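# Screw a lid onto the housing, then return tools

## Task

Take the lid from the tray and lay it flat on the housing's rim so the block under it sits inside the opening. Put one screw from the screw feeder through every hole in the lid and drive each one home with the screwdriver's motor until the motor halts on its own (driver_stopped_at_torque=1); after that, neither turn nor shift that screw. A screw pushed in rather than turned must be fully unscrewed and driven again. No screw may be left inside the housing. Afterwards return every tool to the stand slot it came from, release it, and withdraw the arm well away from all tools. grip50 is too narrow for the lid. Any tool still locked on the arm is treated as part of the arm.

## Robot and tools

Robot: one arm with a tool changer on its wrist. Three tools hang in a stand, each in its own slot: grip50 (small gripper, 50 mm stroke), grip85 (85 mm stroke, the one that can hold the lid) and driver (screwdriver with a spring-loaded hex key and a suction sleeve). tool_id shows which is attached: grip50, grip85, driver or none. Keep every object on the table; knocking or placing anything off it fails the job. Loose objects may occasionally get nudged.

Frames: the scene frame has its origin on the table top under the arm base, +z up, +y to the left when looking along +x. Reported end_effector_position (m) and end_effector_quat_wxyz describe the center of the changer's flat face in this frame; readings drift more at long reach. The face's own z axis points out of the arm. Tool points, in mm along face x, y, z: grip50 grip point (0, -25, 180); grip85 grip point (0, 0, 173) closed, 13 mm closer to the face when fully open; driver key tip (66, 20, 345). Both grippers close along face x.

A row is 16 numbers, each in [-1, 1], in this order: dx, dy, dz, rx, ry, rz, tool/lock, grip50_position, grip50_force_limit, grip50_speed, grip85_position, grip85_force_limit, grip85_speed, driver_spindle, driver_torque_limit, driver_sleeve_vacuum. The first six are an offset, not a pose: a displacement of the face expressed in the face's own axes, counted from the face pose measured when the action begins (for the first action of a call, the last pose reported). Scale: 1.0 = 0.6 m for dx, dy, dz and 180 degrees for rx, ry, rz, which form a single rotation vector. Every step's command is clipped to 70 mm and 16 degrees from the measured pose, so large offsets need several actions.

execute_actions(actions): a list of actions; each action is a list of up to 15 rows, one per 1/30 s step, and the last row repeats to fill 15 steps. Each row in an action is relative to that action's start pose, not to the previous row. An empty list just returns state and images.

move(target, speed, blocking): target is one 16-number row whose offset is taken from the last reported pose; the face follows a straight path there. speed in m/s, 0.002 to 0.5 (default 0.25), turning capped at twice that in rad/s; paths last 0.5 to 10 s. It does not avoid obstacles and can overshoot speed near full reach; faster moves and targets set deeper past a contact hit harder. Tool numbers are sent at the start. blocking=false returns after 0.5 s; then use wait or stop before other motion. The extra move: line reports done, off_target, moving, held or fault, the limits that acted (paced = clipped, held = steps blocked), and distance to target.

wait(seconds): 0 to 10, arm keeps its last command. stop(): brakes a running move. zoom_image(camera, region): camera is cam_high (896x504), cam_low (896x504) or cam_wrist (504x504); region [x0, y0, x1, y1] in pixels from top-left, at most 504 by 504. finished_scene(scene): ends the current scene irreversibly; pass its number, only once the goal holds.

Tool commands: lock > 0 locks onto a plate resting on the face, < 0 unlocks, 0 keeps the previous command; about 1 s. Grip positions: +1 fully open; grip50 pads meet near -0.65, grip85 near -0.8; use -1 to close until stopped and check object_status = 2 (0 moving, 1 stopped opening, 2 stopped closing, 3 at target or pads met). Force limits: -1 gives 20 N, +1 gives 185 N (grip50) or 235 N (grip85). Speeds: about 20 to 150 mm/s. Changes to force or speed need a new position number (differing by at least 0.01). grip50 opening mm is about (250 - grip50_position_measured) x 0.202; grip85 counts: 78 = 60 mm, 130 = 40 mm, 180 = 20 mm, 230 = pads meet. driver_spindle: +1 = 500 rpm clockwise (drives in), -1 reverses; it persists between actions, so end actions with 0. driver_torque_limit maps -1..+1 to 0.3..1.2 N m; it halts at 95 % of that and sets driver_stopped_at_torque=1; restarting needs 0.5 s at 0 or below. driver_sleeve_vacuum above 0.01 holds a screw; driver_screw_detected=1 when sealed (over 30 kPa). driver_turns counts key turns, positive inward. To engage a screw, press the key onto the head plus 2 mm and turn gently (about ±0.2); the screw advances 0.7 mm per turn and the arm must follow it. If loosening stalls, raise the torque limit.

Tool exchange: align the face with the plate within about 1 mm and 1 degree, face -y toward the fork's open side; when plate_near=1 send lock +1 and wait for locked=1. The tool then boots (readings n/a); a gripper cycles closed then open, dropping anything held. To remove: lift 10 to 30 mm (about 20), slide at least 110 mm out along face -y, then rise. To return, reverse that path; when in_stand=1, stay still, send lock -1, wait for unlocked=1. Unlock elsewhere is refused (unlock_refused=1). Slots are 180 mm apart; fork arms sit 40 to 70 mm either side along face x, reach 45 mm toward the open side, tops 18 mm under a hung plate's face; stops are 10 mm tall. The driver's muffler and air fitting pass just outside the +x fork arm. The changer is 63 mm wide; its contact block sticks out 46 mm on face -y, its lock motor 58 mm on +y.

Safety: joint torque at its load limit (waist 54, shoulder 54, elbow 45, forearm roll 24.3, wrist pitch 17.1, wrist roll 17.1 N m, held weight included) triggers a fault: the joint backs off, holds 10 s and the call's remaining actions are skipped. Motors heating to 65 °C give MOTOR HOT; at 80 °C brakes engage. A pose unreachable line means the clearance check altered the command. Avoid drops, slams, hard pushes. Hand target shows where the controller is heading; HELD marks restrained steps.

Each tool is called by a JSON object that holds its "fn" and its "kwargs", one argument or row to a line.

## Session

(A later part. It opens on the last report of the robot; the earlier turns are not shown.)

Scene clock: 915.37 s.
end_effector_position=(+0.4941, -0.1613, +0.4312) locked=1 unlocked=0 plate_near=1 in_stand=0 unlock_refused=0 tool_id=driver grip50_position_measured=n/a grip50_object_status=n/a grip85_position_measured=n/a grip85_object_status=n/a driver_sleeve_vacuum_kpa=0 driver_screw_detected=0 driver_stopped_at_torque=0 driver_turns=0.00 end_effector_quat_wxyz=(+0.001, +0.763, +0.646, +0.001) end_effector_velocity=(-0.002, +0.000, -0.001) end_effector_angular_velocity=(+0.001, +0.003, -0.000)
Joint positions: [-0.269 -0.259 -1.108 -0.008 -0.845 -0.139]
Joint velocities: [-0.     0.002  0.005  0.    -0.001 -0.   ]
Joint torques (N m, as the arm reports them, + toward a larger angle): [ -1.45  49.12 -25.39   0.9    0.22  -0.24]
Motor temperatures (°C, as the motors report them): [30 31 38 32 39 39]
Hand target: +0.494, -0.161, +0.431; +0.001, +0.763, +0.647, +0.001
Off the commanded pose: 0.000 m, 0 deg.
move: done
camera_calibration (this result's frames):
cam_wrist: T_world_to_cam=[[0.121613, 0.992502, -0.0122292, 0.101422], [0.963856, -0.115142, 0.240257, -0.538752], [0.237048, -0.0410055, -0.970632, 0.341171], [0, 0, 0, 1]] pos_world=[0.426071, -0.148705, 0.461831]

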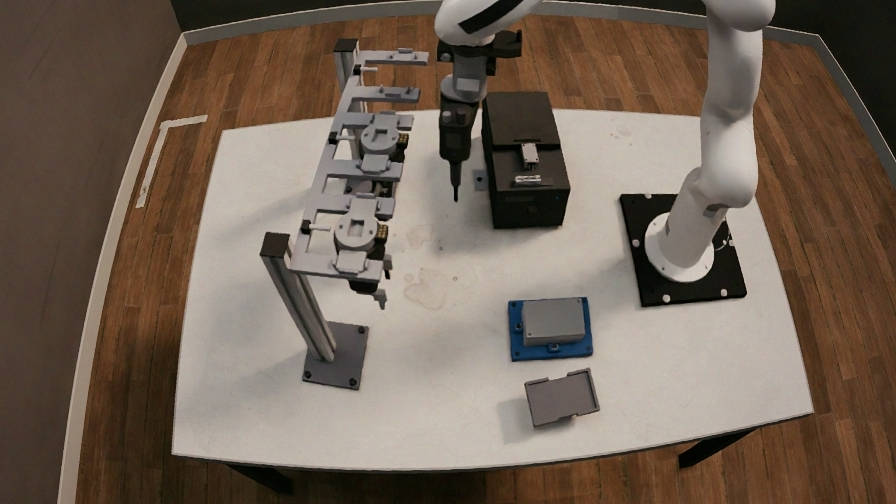

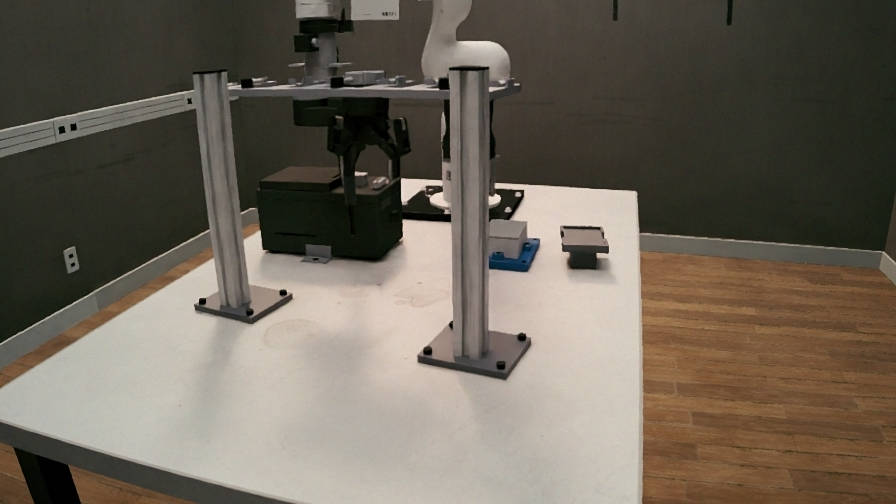

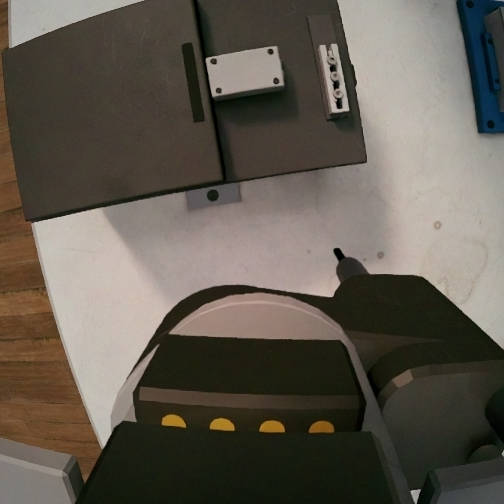

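{"fn": "execute_actions", "kwargs": {
  "actions": []
}}

Scene clock: 943.70 s.
end_effector_position=(+0.4938, -0.1613, +0.4312) locked=1 unlocked=0 plate_near=1 in_stand=0 unlock_refused=0 tool_id=driver grip50_position_measured=n/a grip50_object_status=n/a grip85_position_measured=n/a grip85_object_status=n/a driver_sleeve_vacuum_kpa=0 driver_screw_detected=0 driver_stopped_at_torque=0 driver_turns=0.00 end_effector_quat_wxyz=(+0.001, +0.763, +0.647, +0.001) end_effector_velocity=(-0.000, +0.000, -0.001) end_effector_angular_velocity=(+0.001, +0.002, +0.000)
Joint positions: [-0.269 -0.258 -1.107 -0.008 -0.845 -0.139]
Joint velocities: [ 0.    -0.001  0.001  0.001 -0.001 -0.001]
Joint torques (N m, as the arm reports them, + toward a larger angle): [ -1.67  49.47 -25.21   0.93   0.26  -0.3 ]
Motor temperatures (°C, as the motors report them): [30 31 38 32 39 39]
Hand target: +0.494, -0.161, +0.431; +0.001, +0.763, +0.647, +0.001
Off the commanded pose: 0.000 m, 0 deg.
camera_calibration (this result's frames):
cam_wrist: T_world_to_cam=[[0.121579, 0.992507, -0.0121482, 0.101384], [0.963979, -0.115149, 0.239762, -0.53836], [0.236567, -0.0408606, -0.970756, 0.34152], [0, 0, 0, 1]] pos_world=[0.425849, -0.148661, 0.461842]

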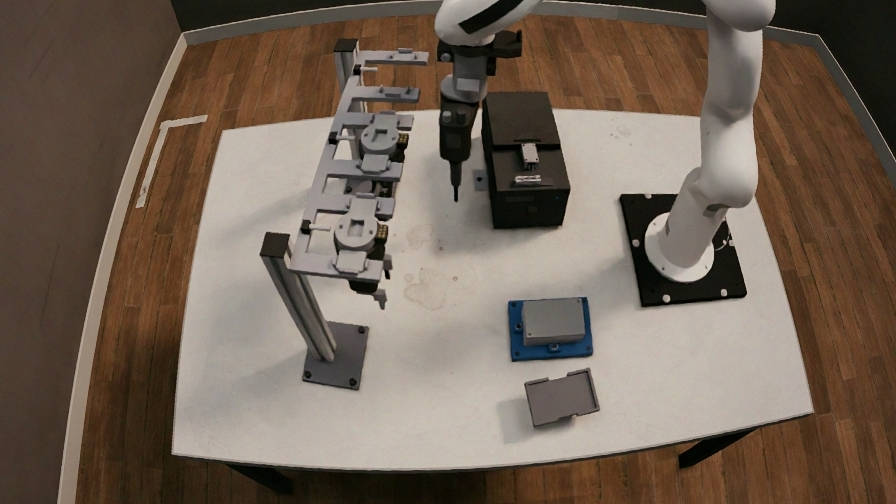

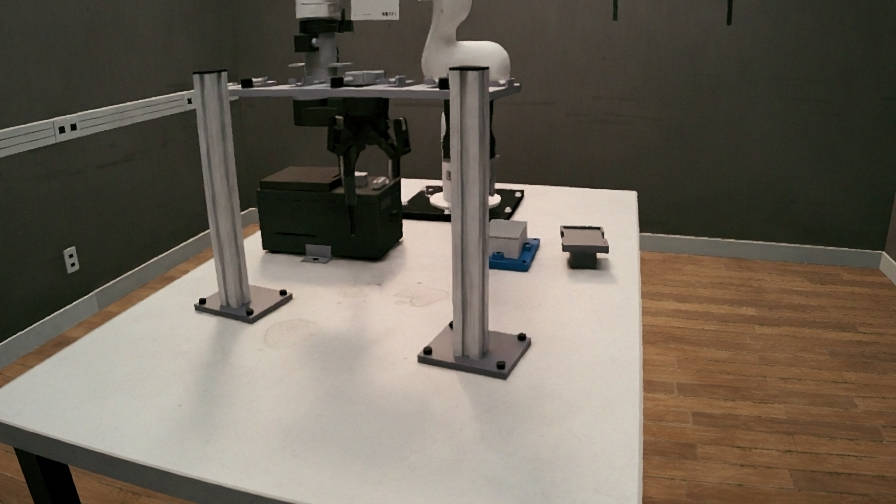

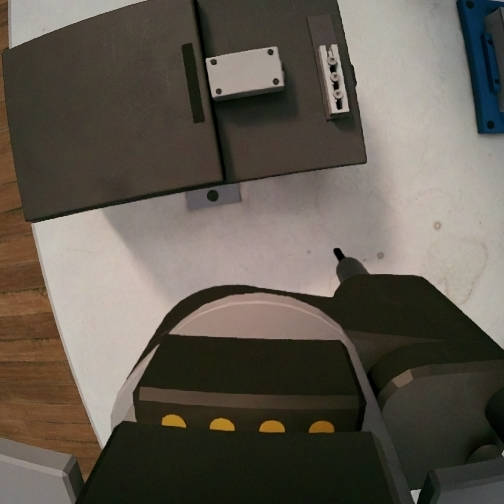

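{"fn": "zoom_image", "kwargs": {
  "camera": "cam_high",
  "region": [470,270,650,440]
}}

{"fn": "zoom_image", "kwargs": {
  "camera": "cam_low",
  "region": [470,200,630,290]
}}

Region (470, 270, 650, 440) of cam_high's 896x504 image, scaled by 2.800, with more detail than that image has.

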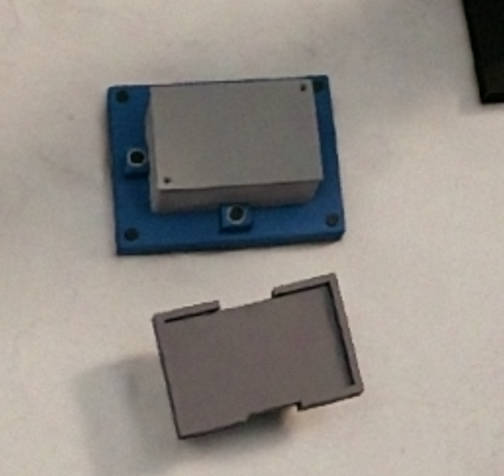

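Region (470, 200, 630, 290) of cam_low's 896x504 image, scaled by 3.150, with more detail than that image has; it fills the top 284 rows of this view, and the rest is white.

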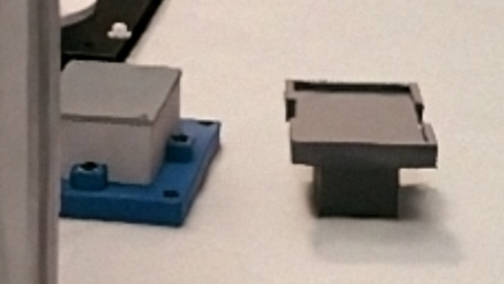

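{"fn": "zoom_image", "kwargs": {
  "camera": "cam_wrist",
  "region": [190,0,400,180]
}}

Region (190, 0, 400, 180) of cam_wrist's 504x504 image, scaled by 2.400, with more detail than that image has; it fills the top 432 rows of this view, and the rest is white.

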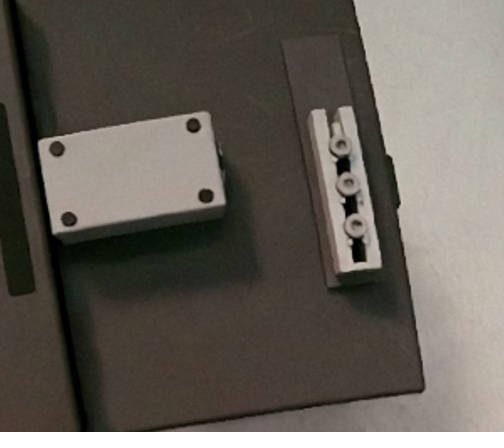

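{"fn": "move", "kwargs": {
  "target": [0,0,-0.2,0,0,0,0,0,0,0,0,0,0,0,0,0],
  "speed": 0.2
}}

{"fn": "move", "kwargs": {
  "target": [-0.0405,-0.2417,0,0,0,-0.0528,0,0,0,0,0,0,0,0,0,0],
  "speed": 0.2
}}

Scene clock: 984.87 s.
end_effector_position=(+0.4936, -0.1611, +0.5505) locked=1 unlocked=0 plate_near=1 in_stand=0 unlock_refused=0 tool_id=driver grip50_position_measured=n/a grip50_object_status=n/a grip85_position_measured=n/a grip85_object_status=n/a driver_sleeve_vacuum_kpa=0 driver_screw_detected=0 driver_stopped_at_torque=0 driver_turns=0.00 end_effector_quat_wxyz=(+0.000, +0.763, +0.647, +0.001) end_effector_velocity=(+0.001, +0.000, +0.003) end_effector_angular_velocity=(-0.001, -0.003, +0.000)
Joint positions: [-0.268 -0.181 -1.288 -0.006 -1.105 -0.141]
Joint velocities: [ 0.001 -0.    -0.006  0.    -0.003  0.   ]
Joint torques (N m, as the arm reports them, + toward a larger angle): [ -1.57  46.51 -27.2    1.25   0.29  -0.29]
Motor temperatures (°C, as the motors report them): [30 31 39 32 39 39]
Hand target: +0.494, -0.161, +0.551; +0.001, +0.763, +0.647, +0.001
Off the commanded pose: 0.001 m, 0 deg.
move: done
camera_calibration (this result's frames):
cam_wrist: T_world_to_cam=[[0.121183, 0.992561, -0.0117319, 0.102605], [0.964258, -0.114905, 0.238752, -0.566283], [0.235628, -0.0402453, -0.97101, 0.458156], [0, 0, 0, 1]] pos_world=[0.425655, -0.148472, 0.581279]

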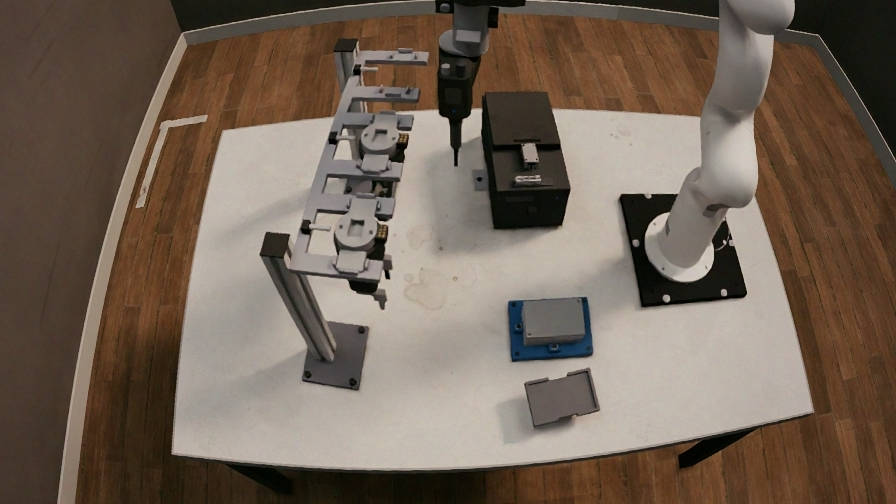

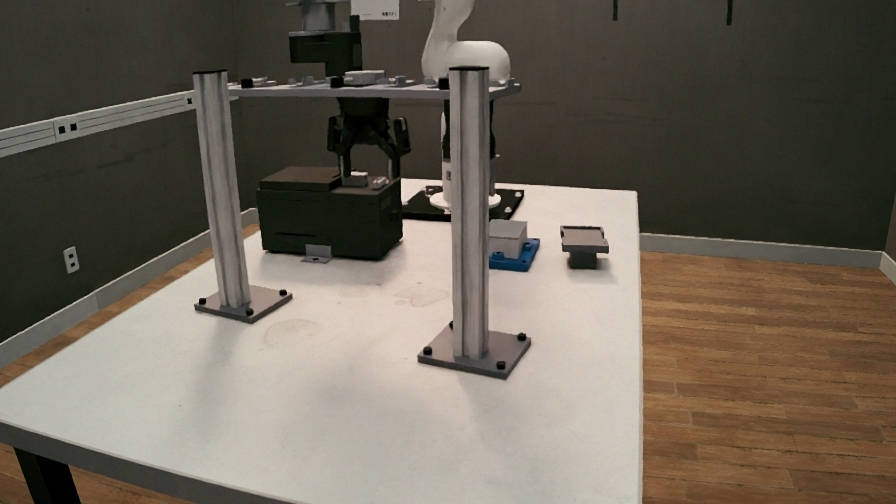

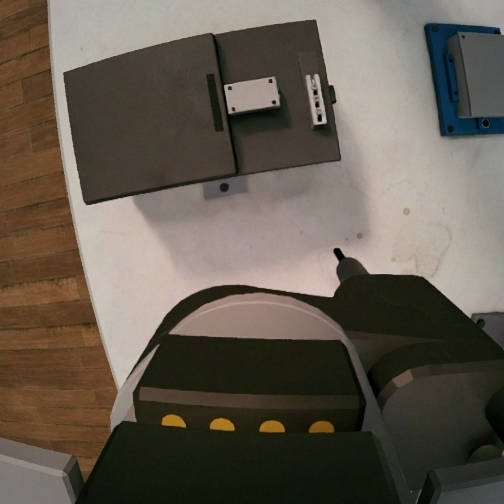

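Scene clock: 986.07 s.
end_effector_position=(+0.3469, -0.1611, +0.5505) locked=1 unlocked=0 plate_near=1 in_stand=0 unlock_refused=0 tool_id=driver grip50_position_measured=n/a grip50_object_status=n/a grip85_position_measured=n/a grip85_object_status=n/a driver_sleeve_vacuum_kpa=0 driver_screw_detected=0 driver_stopped_at_torque=0 driver_turns=0.00 end_effector_quat_wxyz=(+0.001, +0.707, +0.708, +0.001) end_effector_velocity=(-0.001, +0.000, -0.000) end_effector_angular_velocity=(+0.001, +0.001, +0.002)
Joint positions: [-0.385  0.173 -0.934 -0.006 -1.103 -0.423]
Joint velocities: [-0.001  0.003  0.003  0.001 -0.002 -0.003]
Joint torques (N m, as the arm reports them, + toward a larger angle): [  0.17  24.74 -26.42   0.88   0.    -0.31]
Motor temperatures (°C, as the motors report them): [30 31 39 32 39 39]
Hand target: +0.347, -0.161, +0.551; +0.001, +0.707, +0.708, +0.000
Off the commanded pose: 0.000 m, 0 deg.
move: done
camera_calibration (this result's frames):
cam_wrist: T_world_to_cam=[[-0.0442544, 0.998943, -0.0123977, 0.179198], [0.969854, 0.0459358, 0.239318, -0.401172], [0.239634, -0.00143312, -0.970862, 0.497454], [0, 0, 0, 1]] pos_world=[0.277802, -0.159868, 0.581189]

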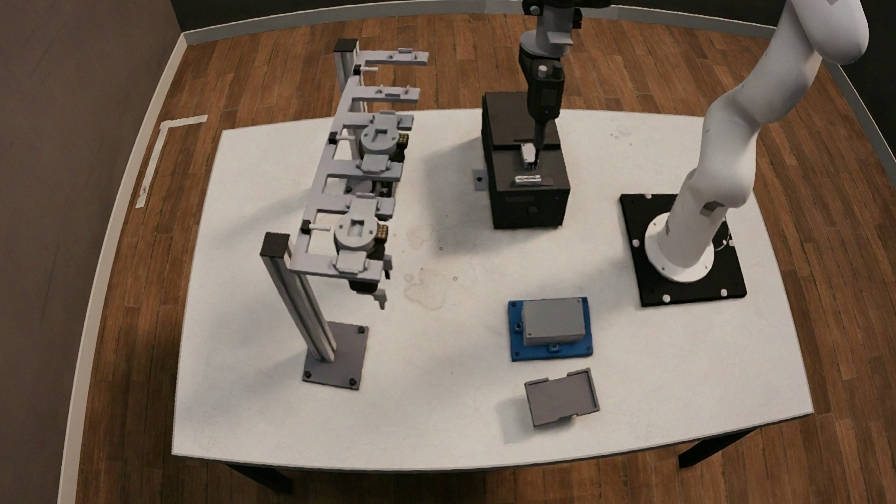

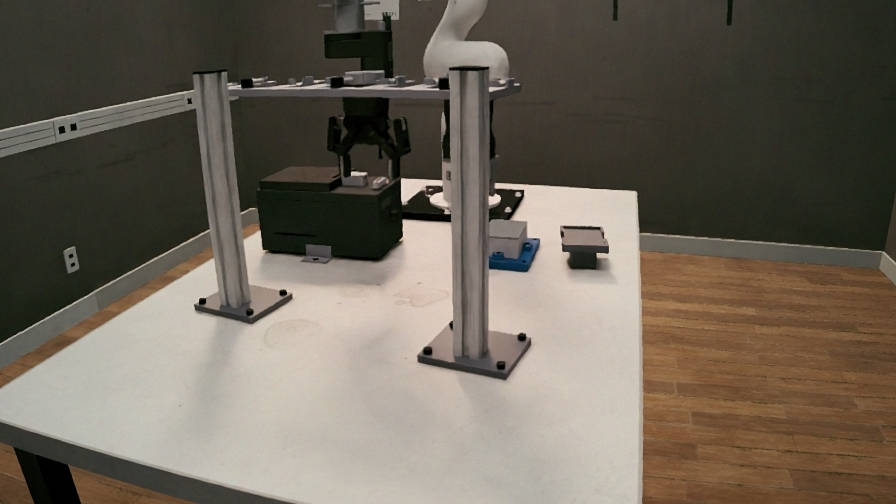

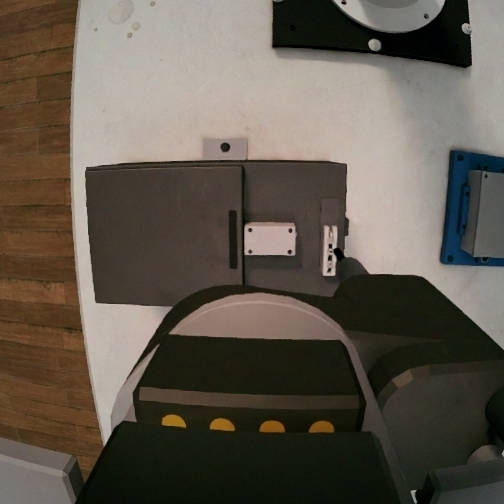

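{"fn": "zoom_image", "kwargs": {
  "camera": "cam_wrist",
  "region": [300,200,380,290]
}}

Region (300, 200, 380, 290) of cam_wrist's 504x504 image, scaled by 5.600, with more detail than that image has.

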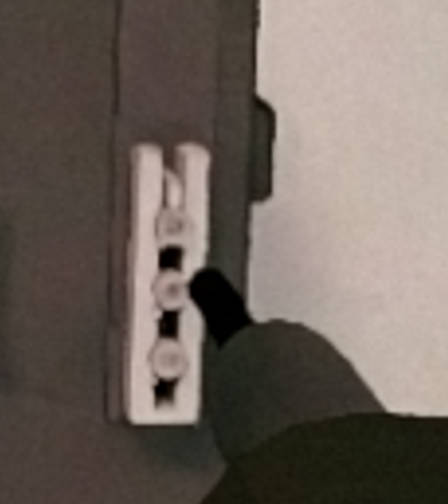

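{"fn": "move", "kwargs": {
  "target": [-0.0033,0.0083,0.035,0,0,0,0,0,0,0,0,0,0,0,0,0],
  "speed": 0.05
}}

{"fn": "zoom_image", "kwargs": {
  "camera": "cam_wrist",
  "region": [300,200,380,290]
}}

{"fn": "zoom_image", "kwargs": {
  "camera": "cam_low",
  "region": [330,130,420,210]
}}

Scene clock: 1022.60 s.
end_effector_position=(+0.3519, -0.1631, +0.5296) locked=1 unlocked=0 plate_near=1 in_stand=0 unlock_refused=0 tool_id=driver grip50_position_measured=n/a grip50_object_status=n/a grip85_position_measured=n/a grip85_object_status=n/a driver_sleeve_vacuum_kpa=0 driver_screw_detected=0 driver_stopped_at_torque=0 driver_turns=0.00 end_effector_quat_wxyz=(+0.001, +0.707, +0.708, +0.001) end_effector_velocity=(+0.000, -0.000, -0.001) end_effector_angular_velocity=(+0.000, +0.000, -0.001)
Joint positions: [-0.384  0.15  -0.906 -0.006 -1.053 -0.423]
Joint velocities: [-0.    -0.001  0.001 -0.     0.001  0.   ]
Joint torques (N m, as the arm reports them, + toward a larger angle): [ -2.54  24.1  -26.09   0.92   0.01  -0.22]
Motor temperatures (°C, as the motors report them): [30 31 40 32 39 39]
Hand target: +0.352, -0.163, +0.529; +0.001, +0.707, +0.708, +0.001
Off the commanded pose: 0.000 m, 0 deg.
move: done
camera_calibration (this result's frames):
cam_wrist: T_world_to_cam=[[-0.0441749, 0.998946, -0.0125077, 0.181207], [0.969822, 0.0458852, 0.239455, -0.400999], [0.239777, -0.00155237, -0.970827, 0.475918], [0, 0, 0, 1]] pos_world=[0.282788, -0.161877, 0.560322]

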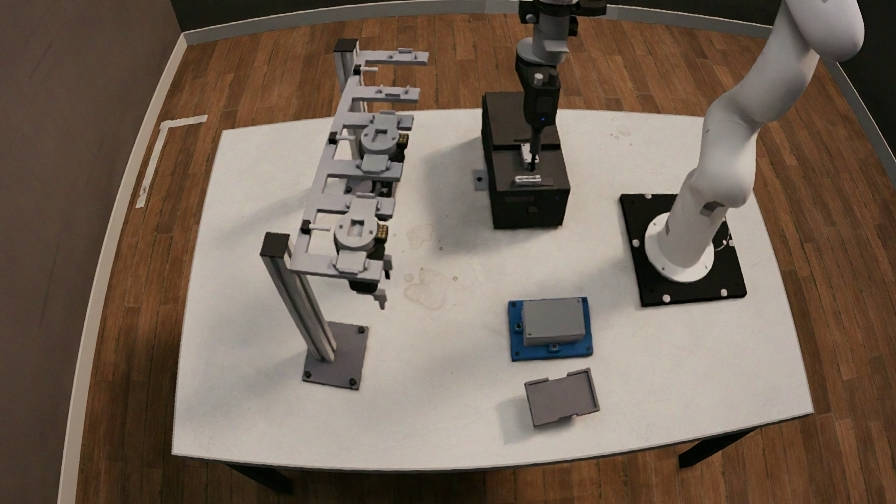

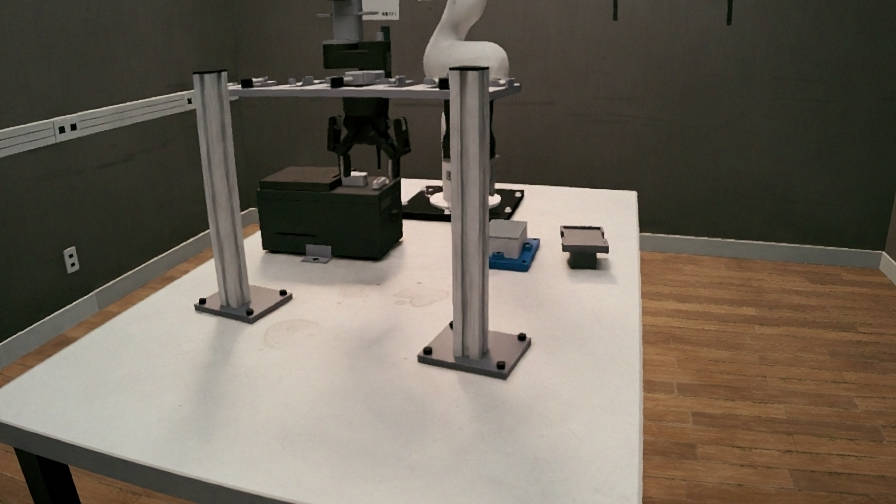

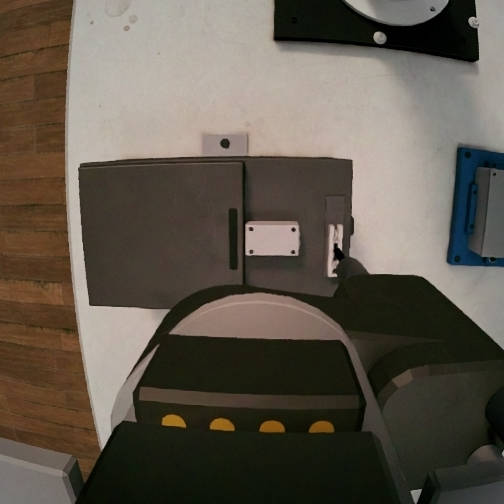

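Region (300, 200, 380, 290) of cam_wrist's 504x504 image, scaled by 5.600, with more detail than that image has.

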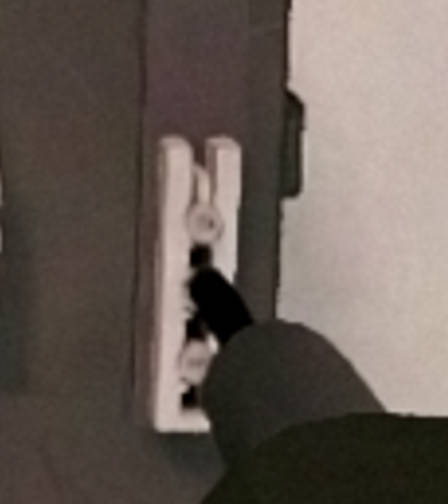

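Region (330, 130, 420, 210) of cam_low's 896x504 image, scaled by 5.600, with more detail than that image has.

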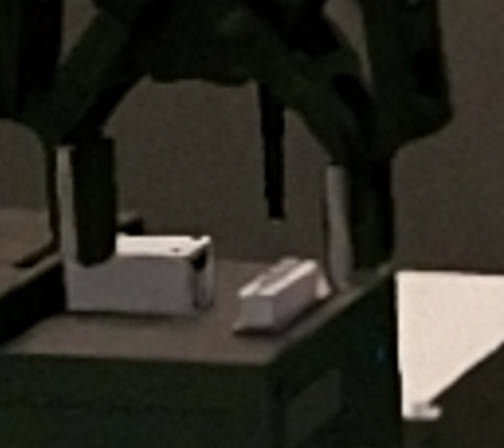

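{"fn": "move", "kwargs": {
  "target": [0.0042,-0.0075,0.0133,0,0,0,0,0,0,0,0,0,0,0,0,0],
  "speed": 0.03
}}

{"fn": "zoom_image", "kwargs": {
  "camera": "cam_wrist",
  "region": [310,210,370,270]
}}

{"fn": "zoom_image", "kwargs": {
  "camera": "cam_low",
  "region": [350,150,410,200]
}}

{"fn": "zoom_image", "kwargs": {
  "camera": "cam_high",
  "region": [500,150,560,200]
}}

Scene clock: 1068.93 s.
end_effector_position=(+0.3474, -0.1606, +0.5217) locked=1 unlocked=0 plate_near=1 in_stand=0 unlock_refused=0 tool_id=driver grip50_position_measured=n/a grip50_object_status=n/a grip85_position_measured=n/a grip85_object_status=n/a driver_sleeve_vacuum_kpa=0 driver_screw_detected=0 driver_stopped_at_torque=0 driver_turns=0.00 end_effector_quat_wxyz=(+0.001, +0.707, +0.708, +0.001) end_effector_velocity=(-0.000, -0.000, +0.000) end_effector_angular_velocity=(-0.002, -0.002, -0.000)
Joint positions: [-0.383  0.16  -0.88  -0.006 -1.036 -0.421]
Joint velocities: [-0.     0.001  0.001 -0.001  0.003  0.   ]
Joint torques (N m, as the arm reports them, + toward a larger angle): [ -1.19  23.13 -25.76   1.19   0.03  -0.25]
Motor temperatures (°C, as the motors report them): [30 31 40 32 39 39]
Hand target: +0.347, -0.161, +0.522; +0.001, +0.707, +0.708, +0.001
Off the commanded pose: 0.000 m, 0 deg.
move: done
camera_calibration (this result's frames):
cam_wrist: T_world_to_cam=[[-0.0441484, 0.998946, -0.0125358, 0.17843], [0.969816, 0.0458663, 0.239486, -0.39491], [0.239808, -0.00158453, -0.970819, 0.469279], [0, 0, 0, 1]] pos_world=[0.278331, -0.159386, 0.552397]

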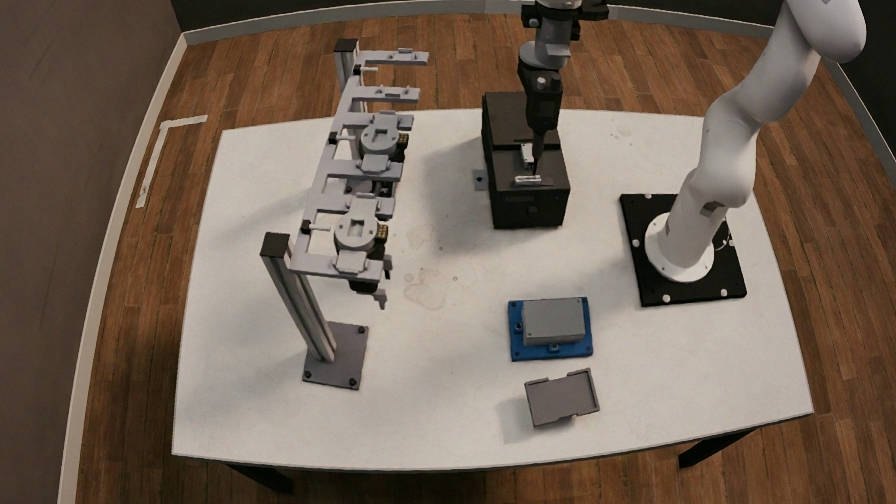

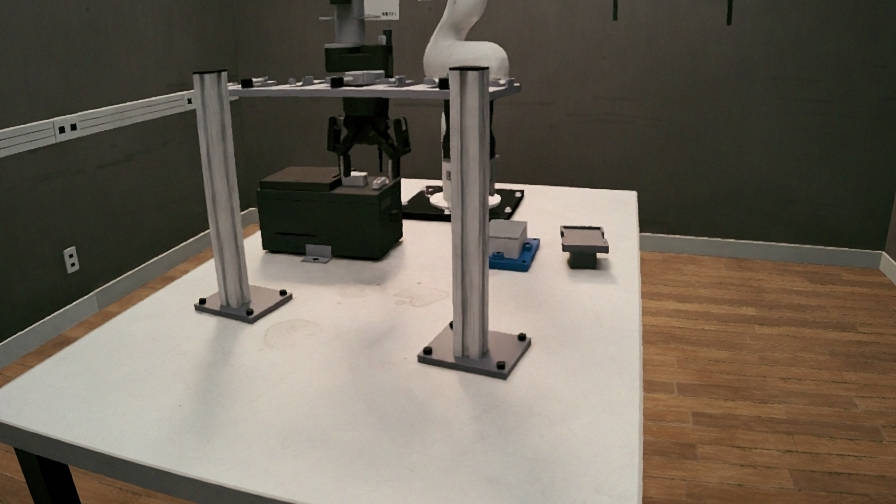

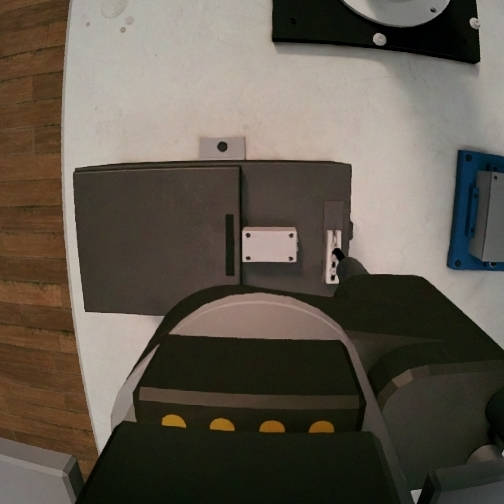

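Region (310, 210, 370, 270) of cam_wrist's 504x504 image, scaled by 8.400, with more detail than that image has.

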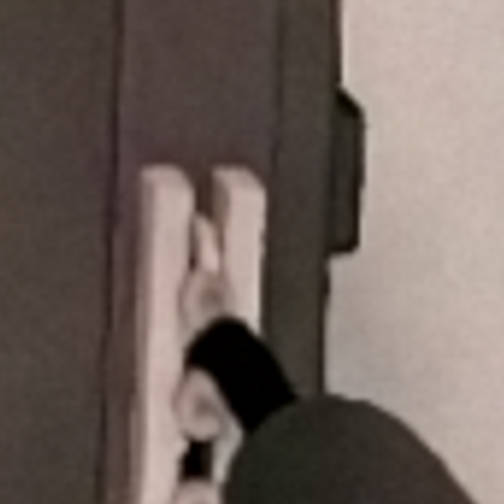

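Region (350, 150, 410, 200) of cam_low's 896x504 image, scaled by 8.400, with more detail than that image has.

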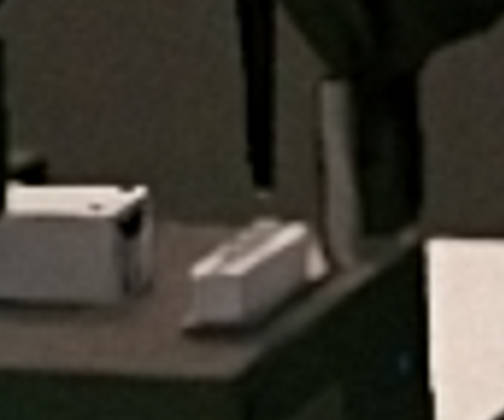

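Region (500, 150, 560, 200) of cam_high's 896x504 image, scaled by 8.400, with more detail than that image has.

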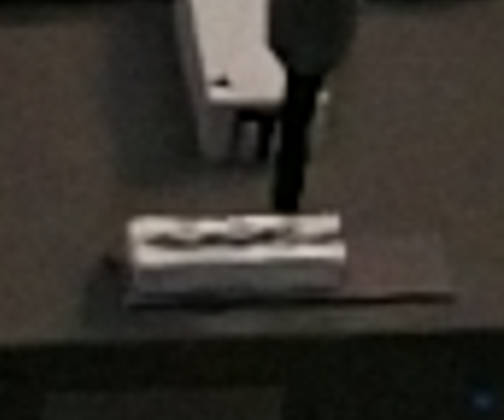

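{"fn": "move", "kwargs": {
  "target": [-0.001,-0.005,0.0067,0,0,0,0,0,0,0,0,0,0,0,0,0],
  "speed": 0.02
}}

{"fn": "zoom_image", "kwargs": {
  "camera": "cam_wrist",
  "region": [310,210,370,270]
}}

{"fn": "zoom_image", "kwargs": {
  "camera": "cam_low",
  "region": [350,150,410,200]
}}

{"fn": "zoom_image", "kwargs": {
  "camera": "cam_high",
  "region": [500,150,560,200]
}}

Scene clock: 1102.83 s.
end_effector_position=(+0.3445, -0.1612, +0.5177) locked=1 unlocked=0 plate_near=1 in_stand=0 unlock_refused=0 tool_id=driver grip50_position_measured=n/a grip50_object_status=n/a grip85_position_measured=n/a grip85_object_status=n/a driver_sleeve_vacuum_kpa=0 driver_screw_detected=0 driver_stopped_at_torque=0 driver_turns=0.00 end_effector_quat_wxyz=(+0.001, +0.707, +0.708, +0.001) end_effector_velocity=(-0.000, -0.000, -0.000) end_effector_angular_velocity=(+0.000, +0.000, -0.000)
Joint positions: [-0.388  0.164 -0.867 -0.006 -1.028 -0.426]
Joint velocities: [-0.001  0.001  0.002  0.     0.001 -0.   ]
Joint torques (N m, as the arm reports them, + toward a larger angle): [ -1.78  23.13 -25.98   1.     0.07  -0.34]
Motor temperatures (°C, as the motors report them): [30 31 41 32 39 39]
Hand target: +0.344, -0.161, +0.518; +0.001, +0.707, +0.708, +0.001
Off the commanded pose: 0.000 m, 0 deg.
move: done
camera_calibration (this result's frames):
cam_wrist: T_world_to_cam=[[-0.0441306, 0.998947, -0.0125386, 0.178843], [0.969825, 0.0458496, 0.239452, -0.391035], [0.239775, -0.00159305, -0.970827, 0.466135], [0, 0, 0, 1]] pos_world=[0.27536, -0.159983, 0.548413]

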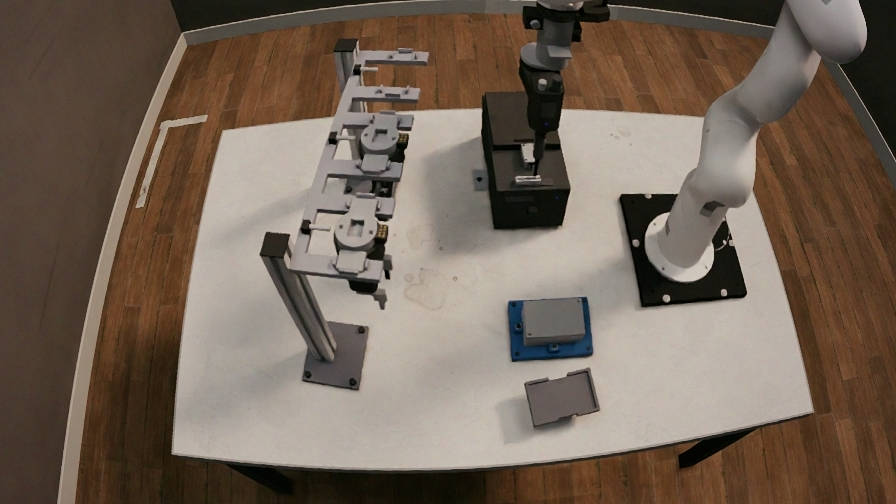

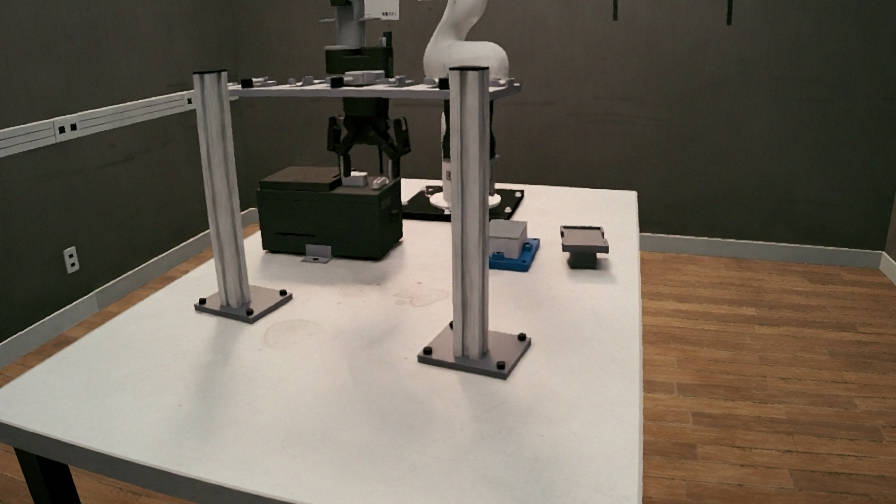

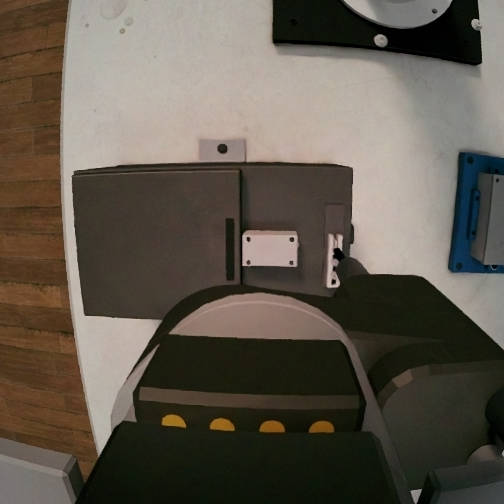

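Region (310, 210, 370, 270) of cam_wrist's 504x504 image, scaled by 8.400, with more detail than that image has.

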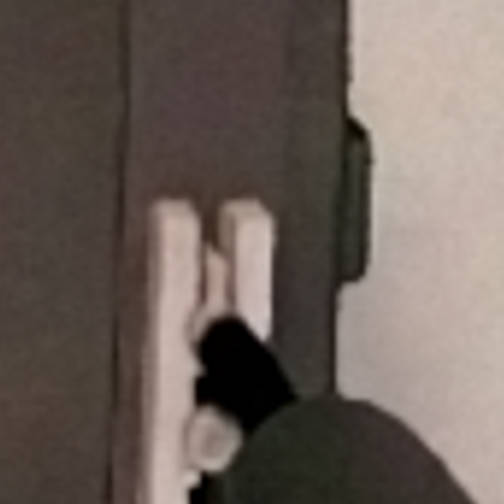

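Region (350, 150, 410, 200) of cam_low's 896x504 image, scaled by 8.400, with more detail than that image has.

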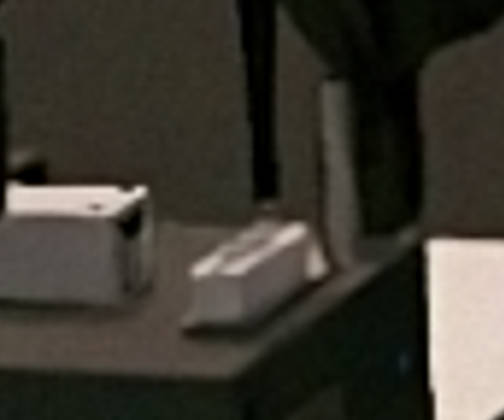

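Region (500, 150, 560, 200) of cam_high's 896x504 image, scaled by 8.400, with more detail than that image has.

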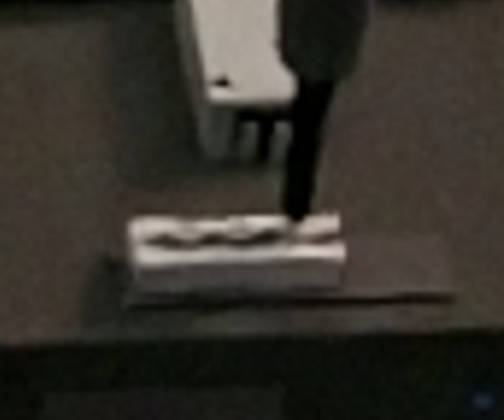

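{"fn": "move", "kwargs": {
  "target": [0.0007,0,0.0083,0,0,0,0,0,0,0,0,0,0,0,0,1],
  "speed": 0.01
}}

{"fn": "zoom_image", "kwargs": {
  "camera": "cam_low",
  "region": [350,150,410,200]
}}

{"fn": "zoom_image", "kwargs": {
  "camera": "cam_wrist",
  "region": [310,210,370,270]
}}

Scene clock: 1115.73 s.
end_effector_position=(+0.3445, -0.1608, +0.5130) locked=1 unlocked=0 plate_near=1 in_stand=0 unlock_refused=0 tool_id=driver grip50_position_measured=n/a grip50_object_status=n/a grip85_position_measured=n/a grip85_object_status=n/a driver_sleeve_vacuum_kpa=14 driver_screw_detected=0 driver_stopped_at_torque=0 driver_turns=0.00 end_effector_quat_wxyz=(+0.001, +0.707, +0.708, +0.001) end_effector_velocity=(-0.000, -0.000, -0.001) end_effector_angular_velocity=(-0.001, +0.002, +0.002)
Joint positions: [-0.387  0.162 -0.859 -0.006 -1.016 -0.425]
Joint velocities: [ 0.    -0.001  0.002 -0.002  0.002 -0.   ]
Joint torques (N m, as the arm reports them, + toward a larger angle): [ -2.02  22.24 -25.11   0.92   0.13  -0.25]
Motor temperatures (°C, as the motors report them): [30 31 41 32 39 39]
Hand target: +0.344, -0.161, +0.513; +0.001, +0.707, +0.708, +0.001
Off the commanded pose: 0.000 m, 0 deg.
move: done
camera_calibration (this result's frames):
cam_wrist: T_world_to_cam=[[-0.0440839, 0.998947, -0.0126707, 0.178445], [0.96974, 0.0458366, 0.239799, -0.390123], [0.240127, -0.00171602, -0.97074, 0.461346], [0, 0, 0, 1]] pos_world=[0.275403, -0.159583, 0.543659]

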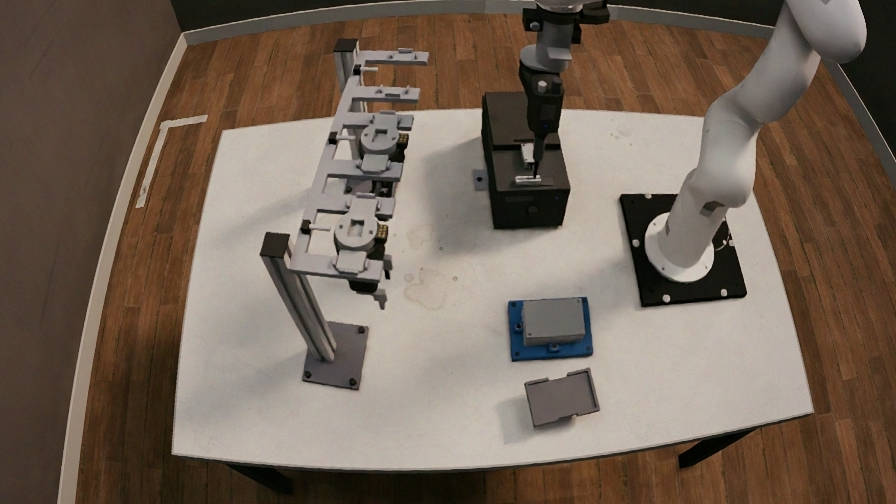

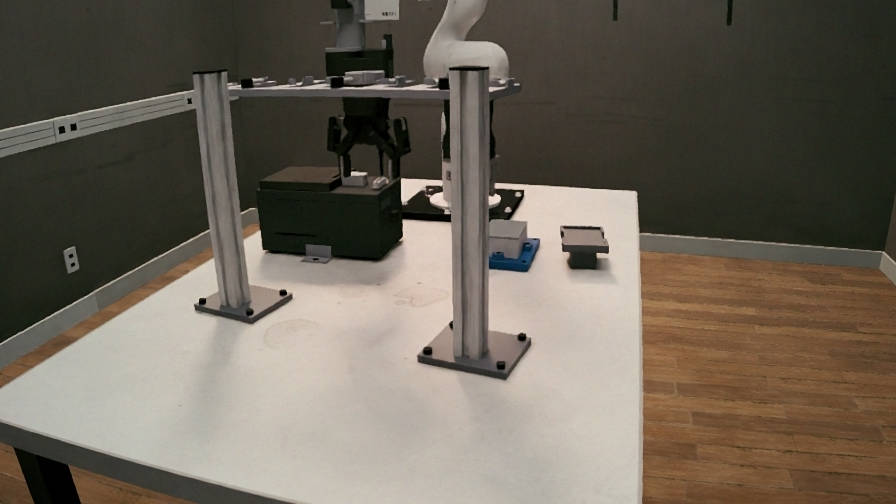

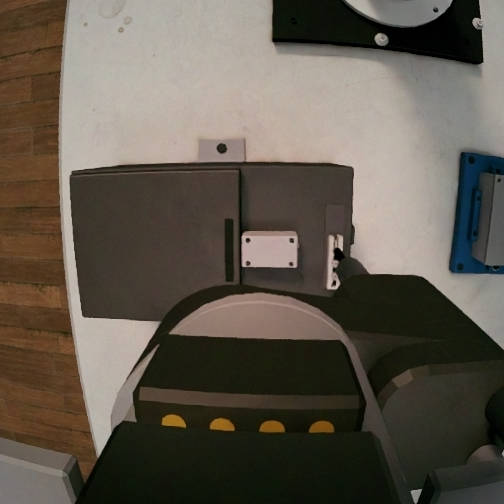

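Region (350, 150, 410, 200) of cam_low's 896x504 image, scaled by 8.400, with more detail than that image has.

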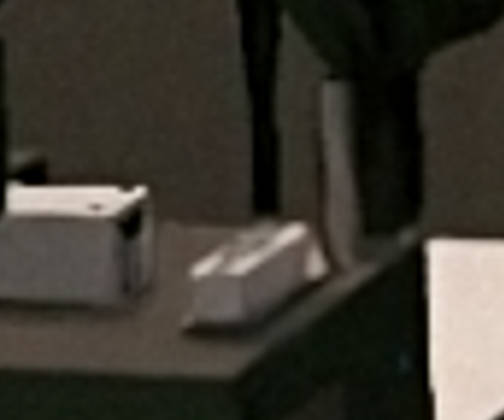

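Region (310, 210, 370, 270) of cam_wrist's 504x504 image, scaled by 8.400, with more detail than that image has.

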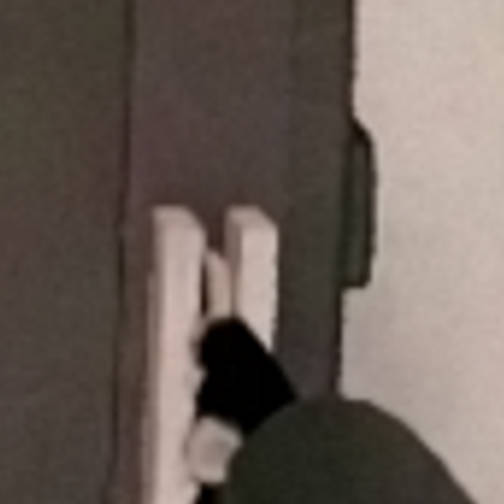

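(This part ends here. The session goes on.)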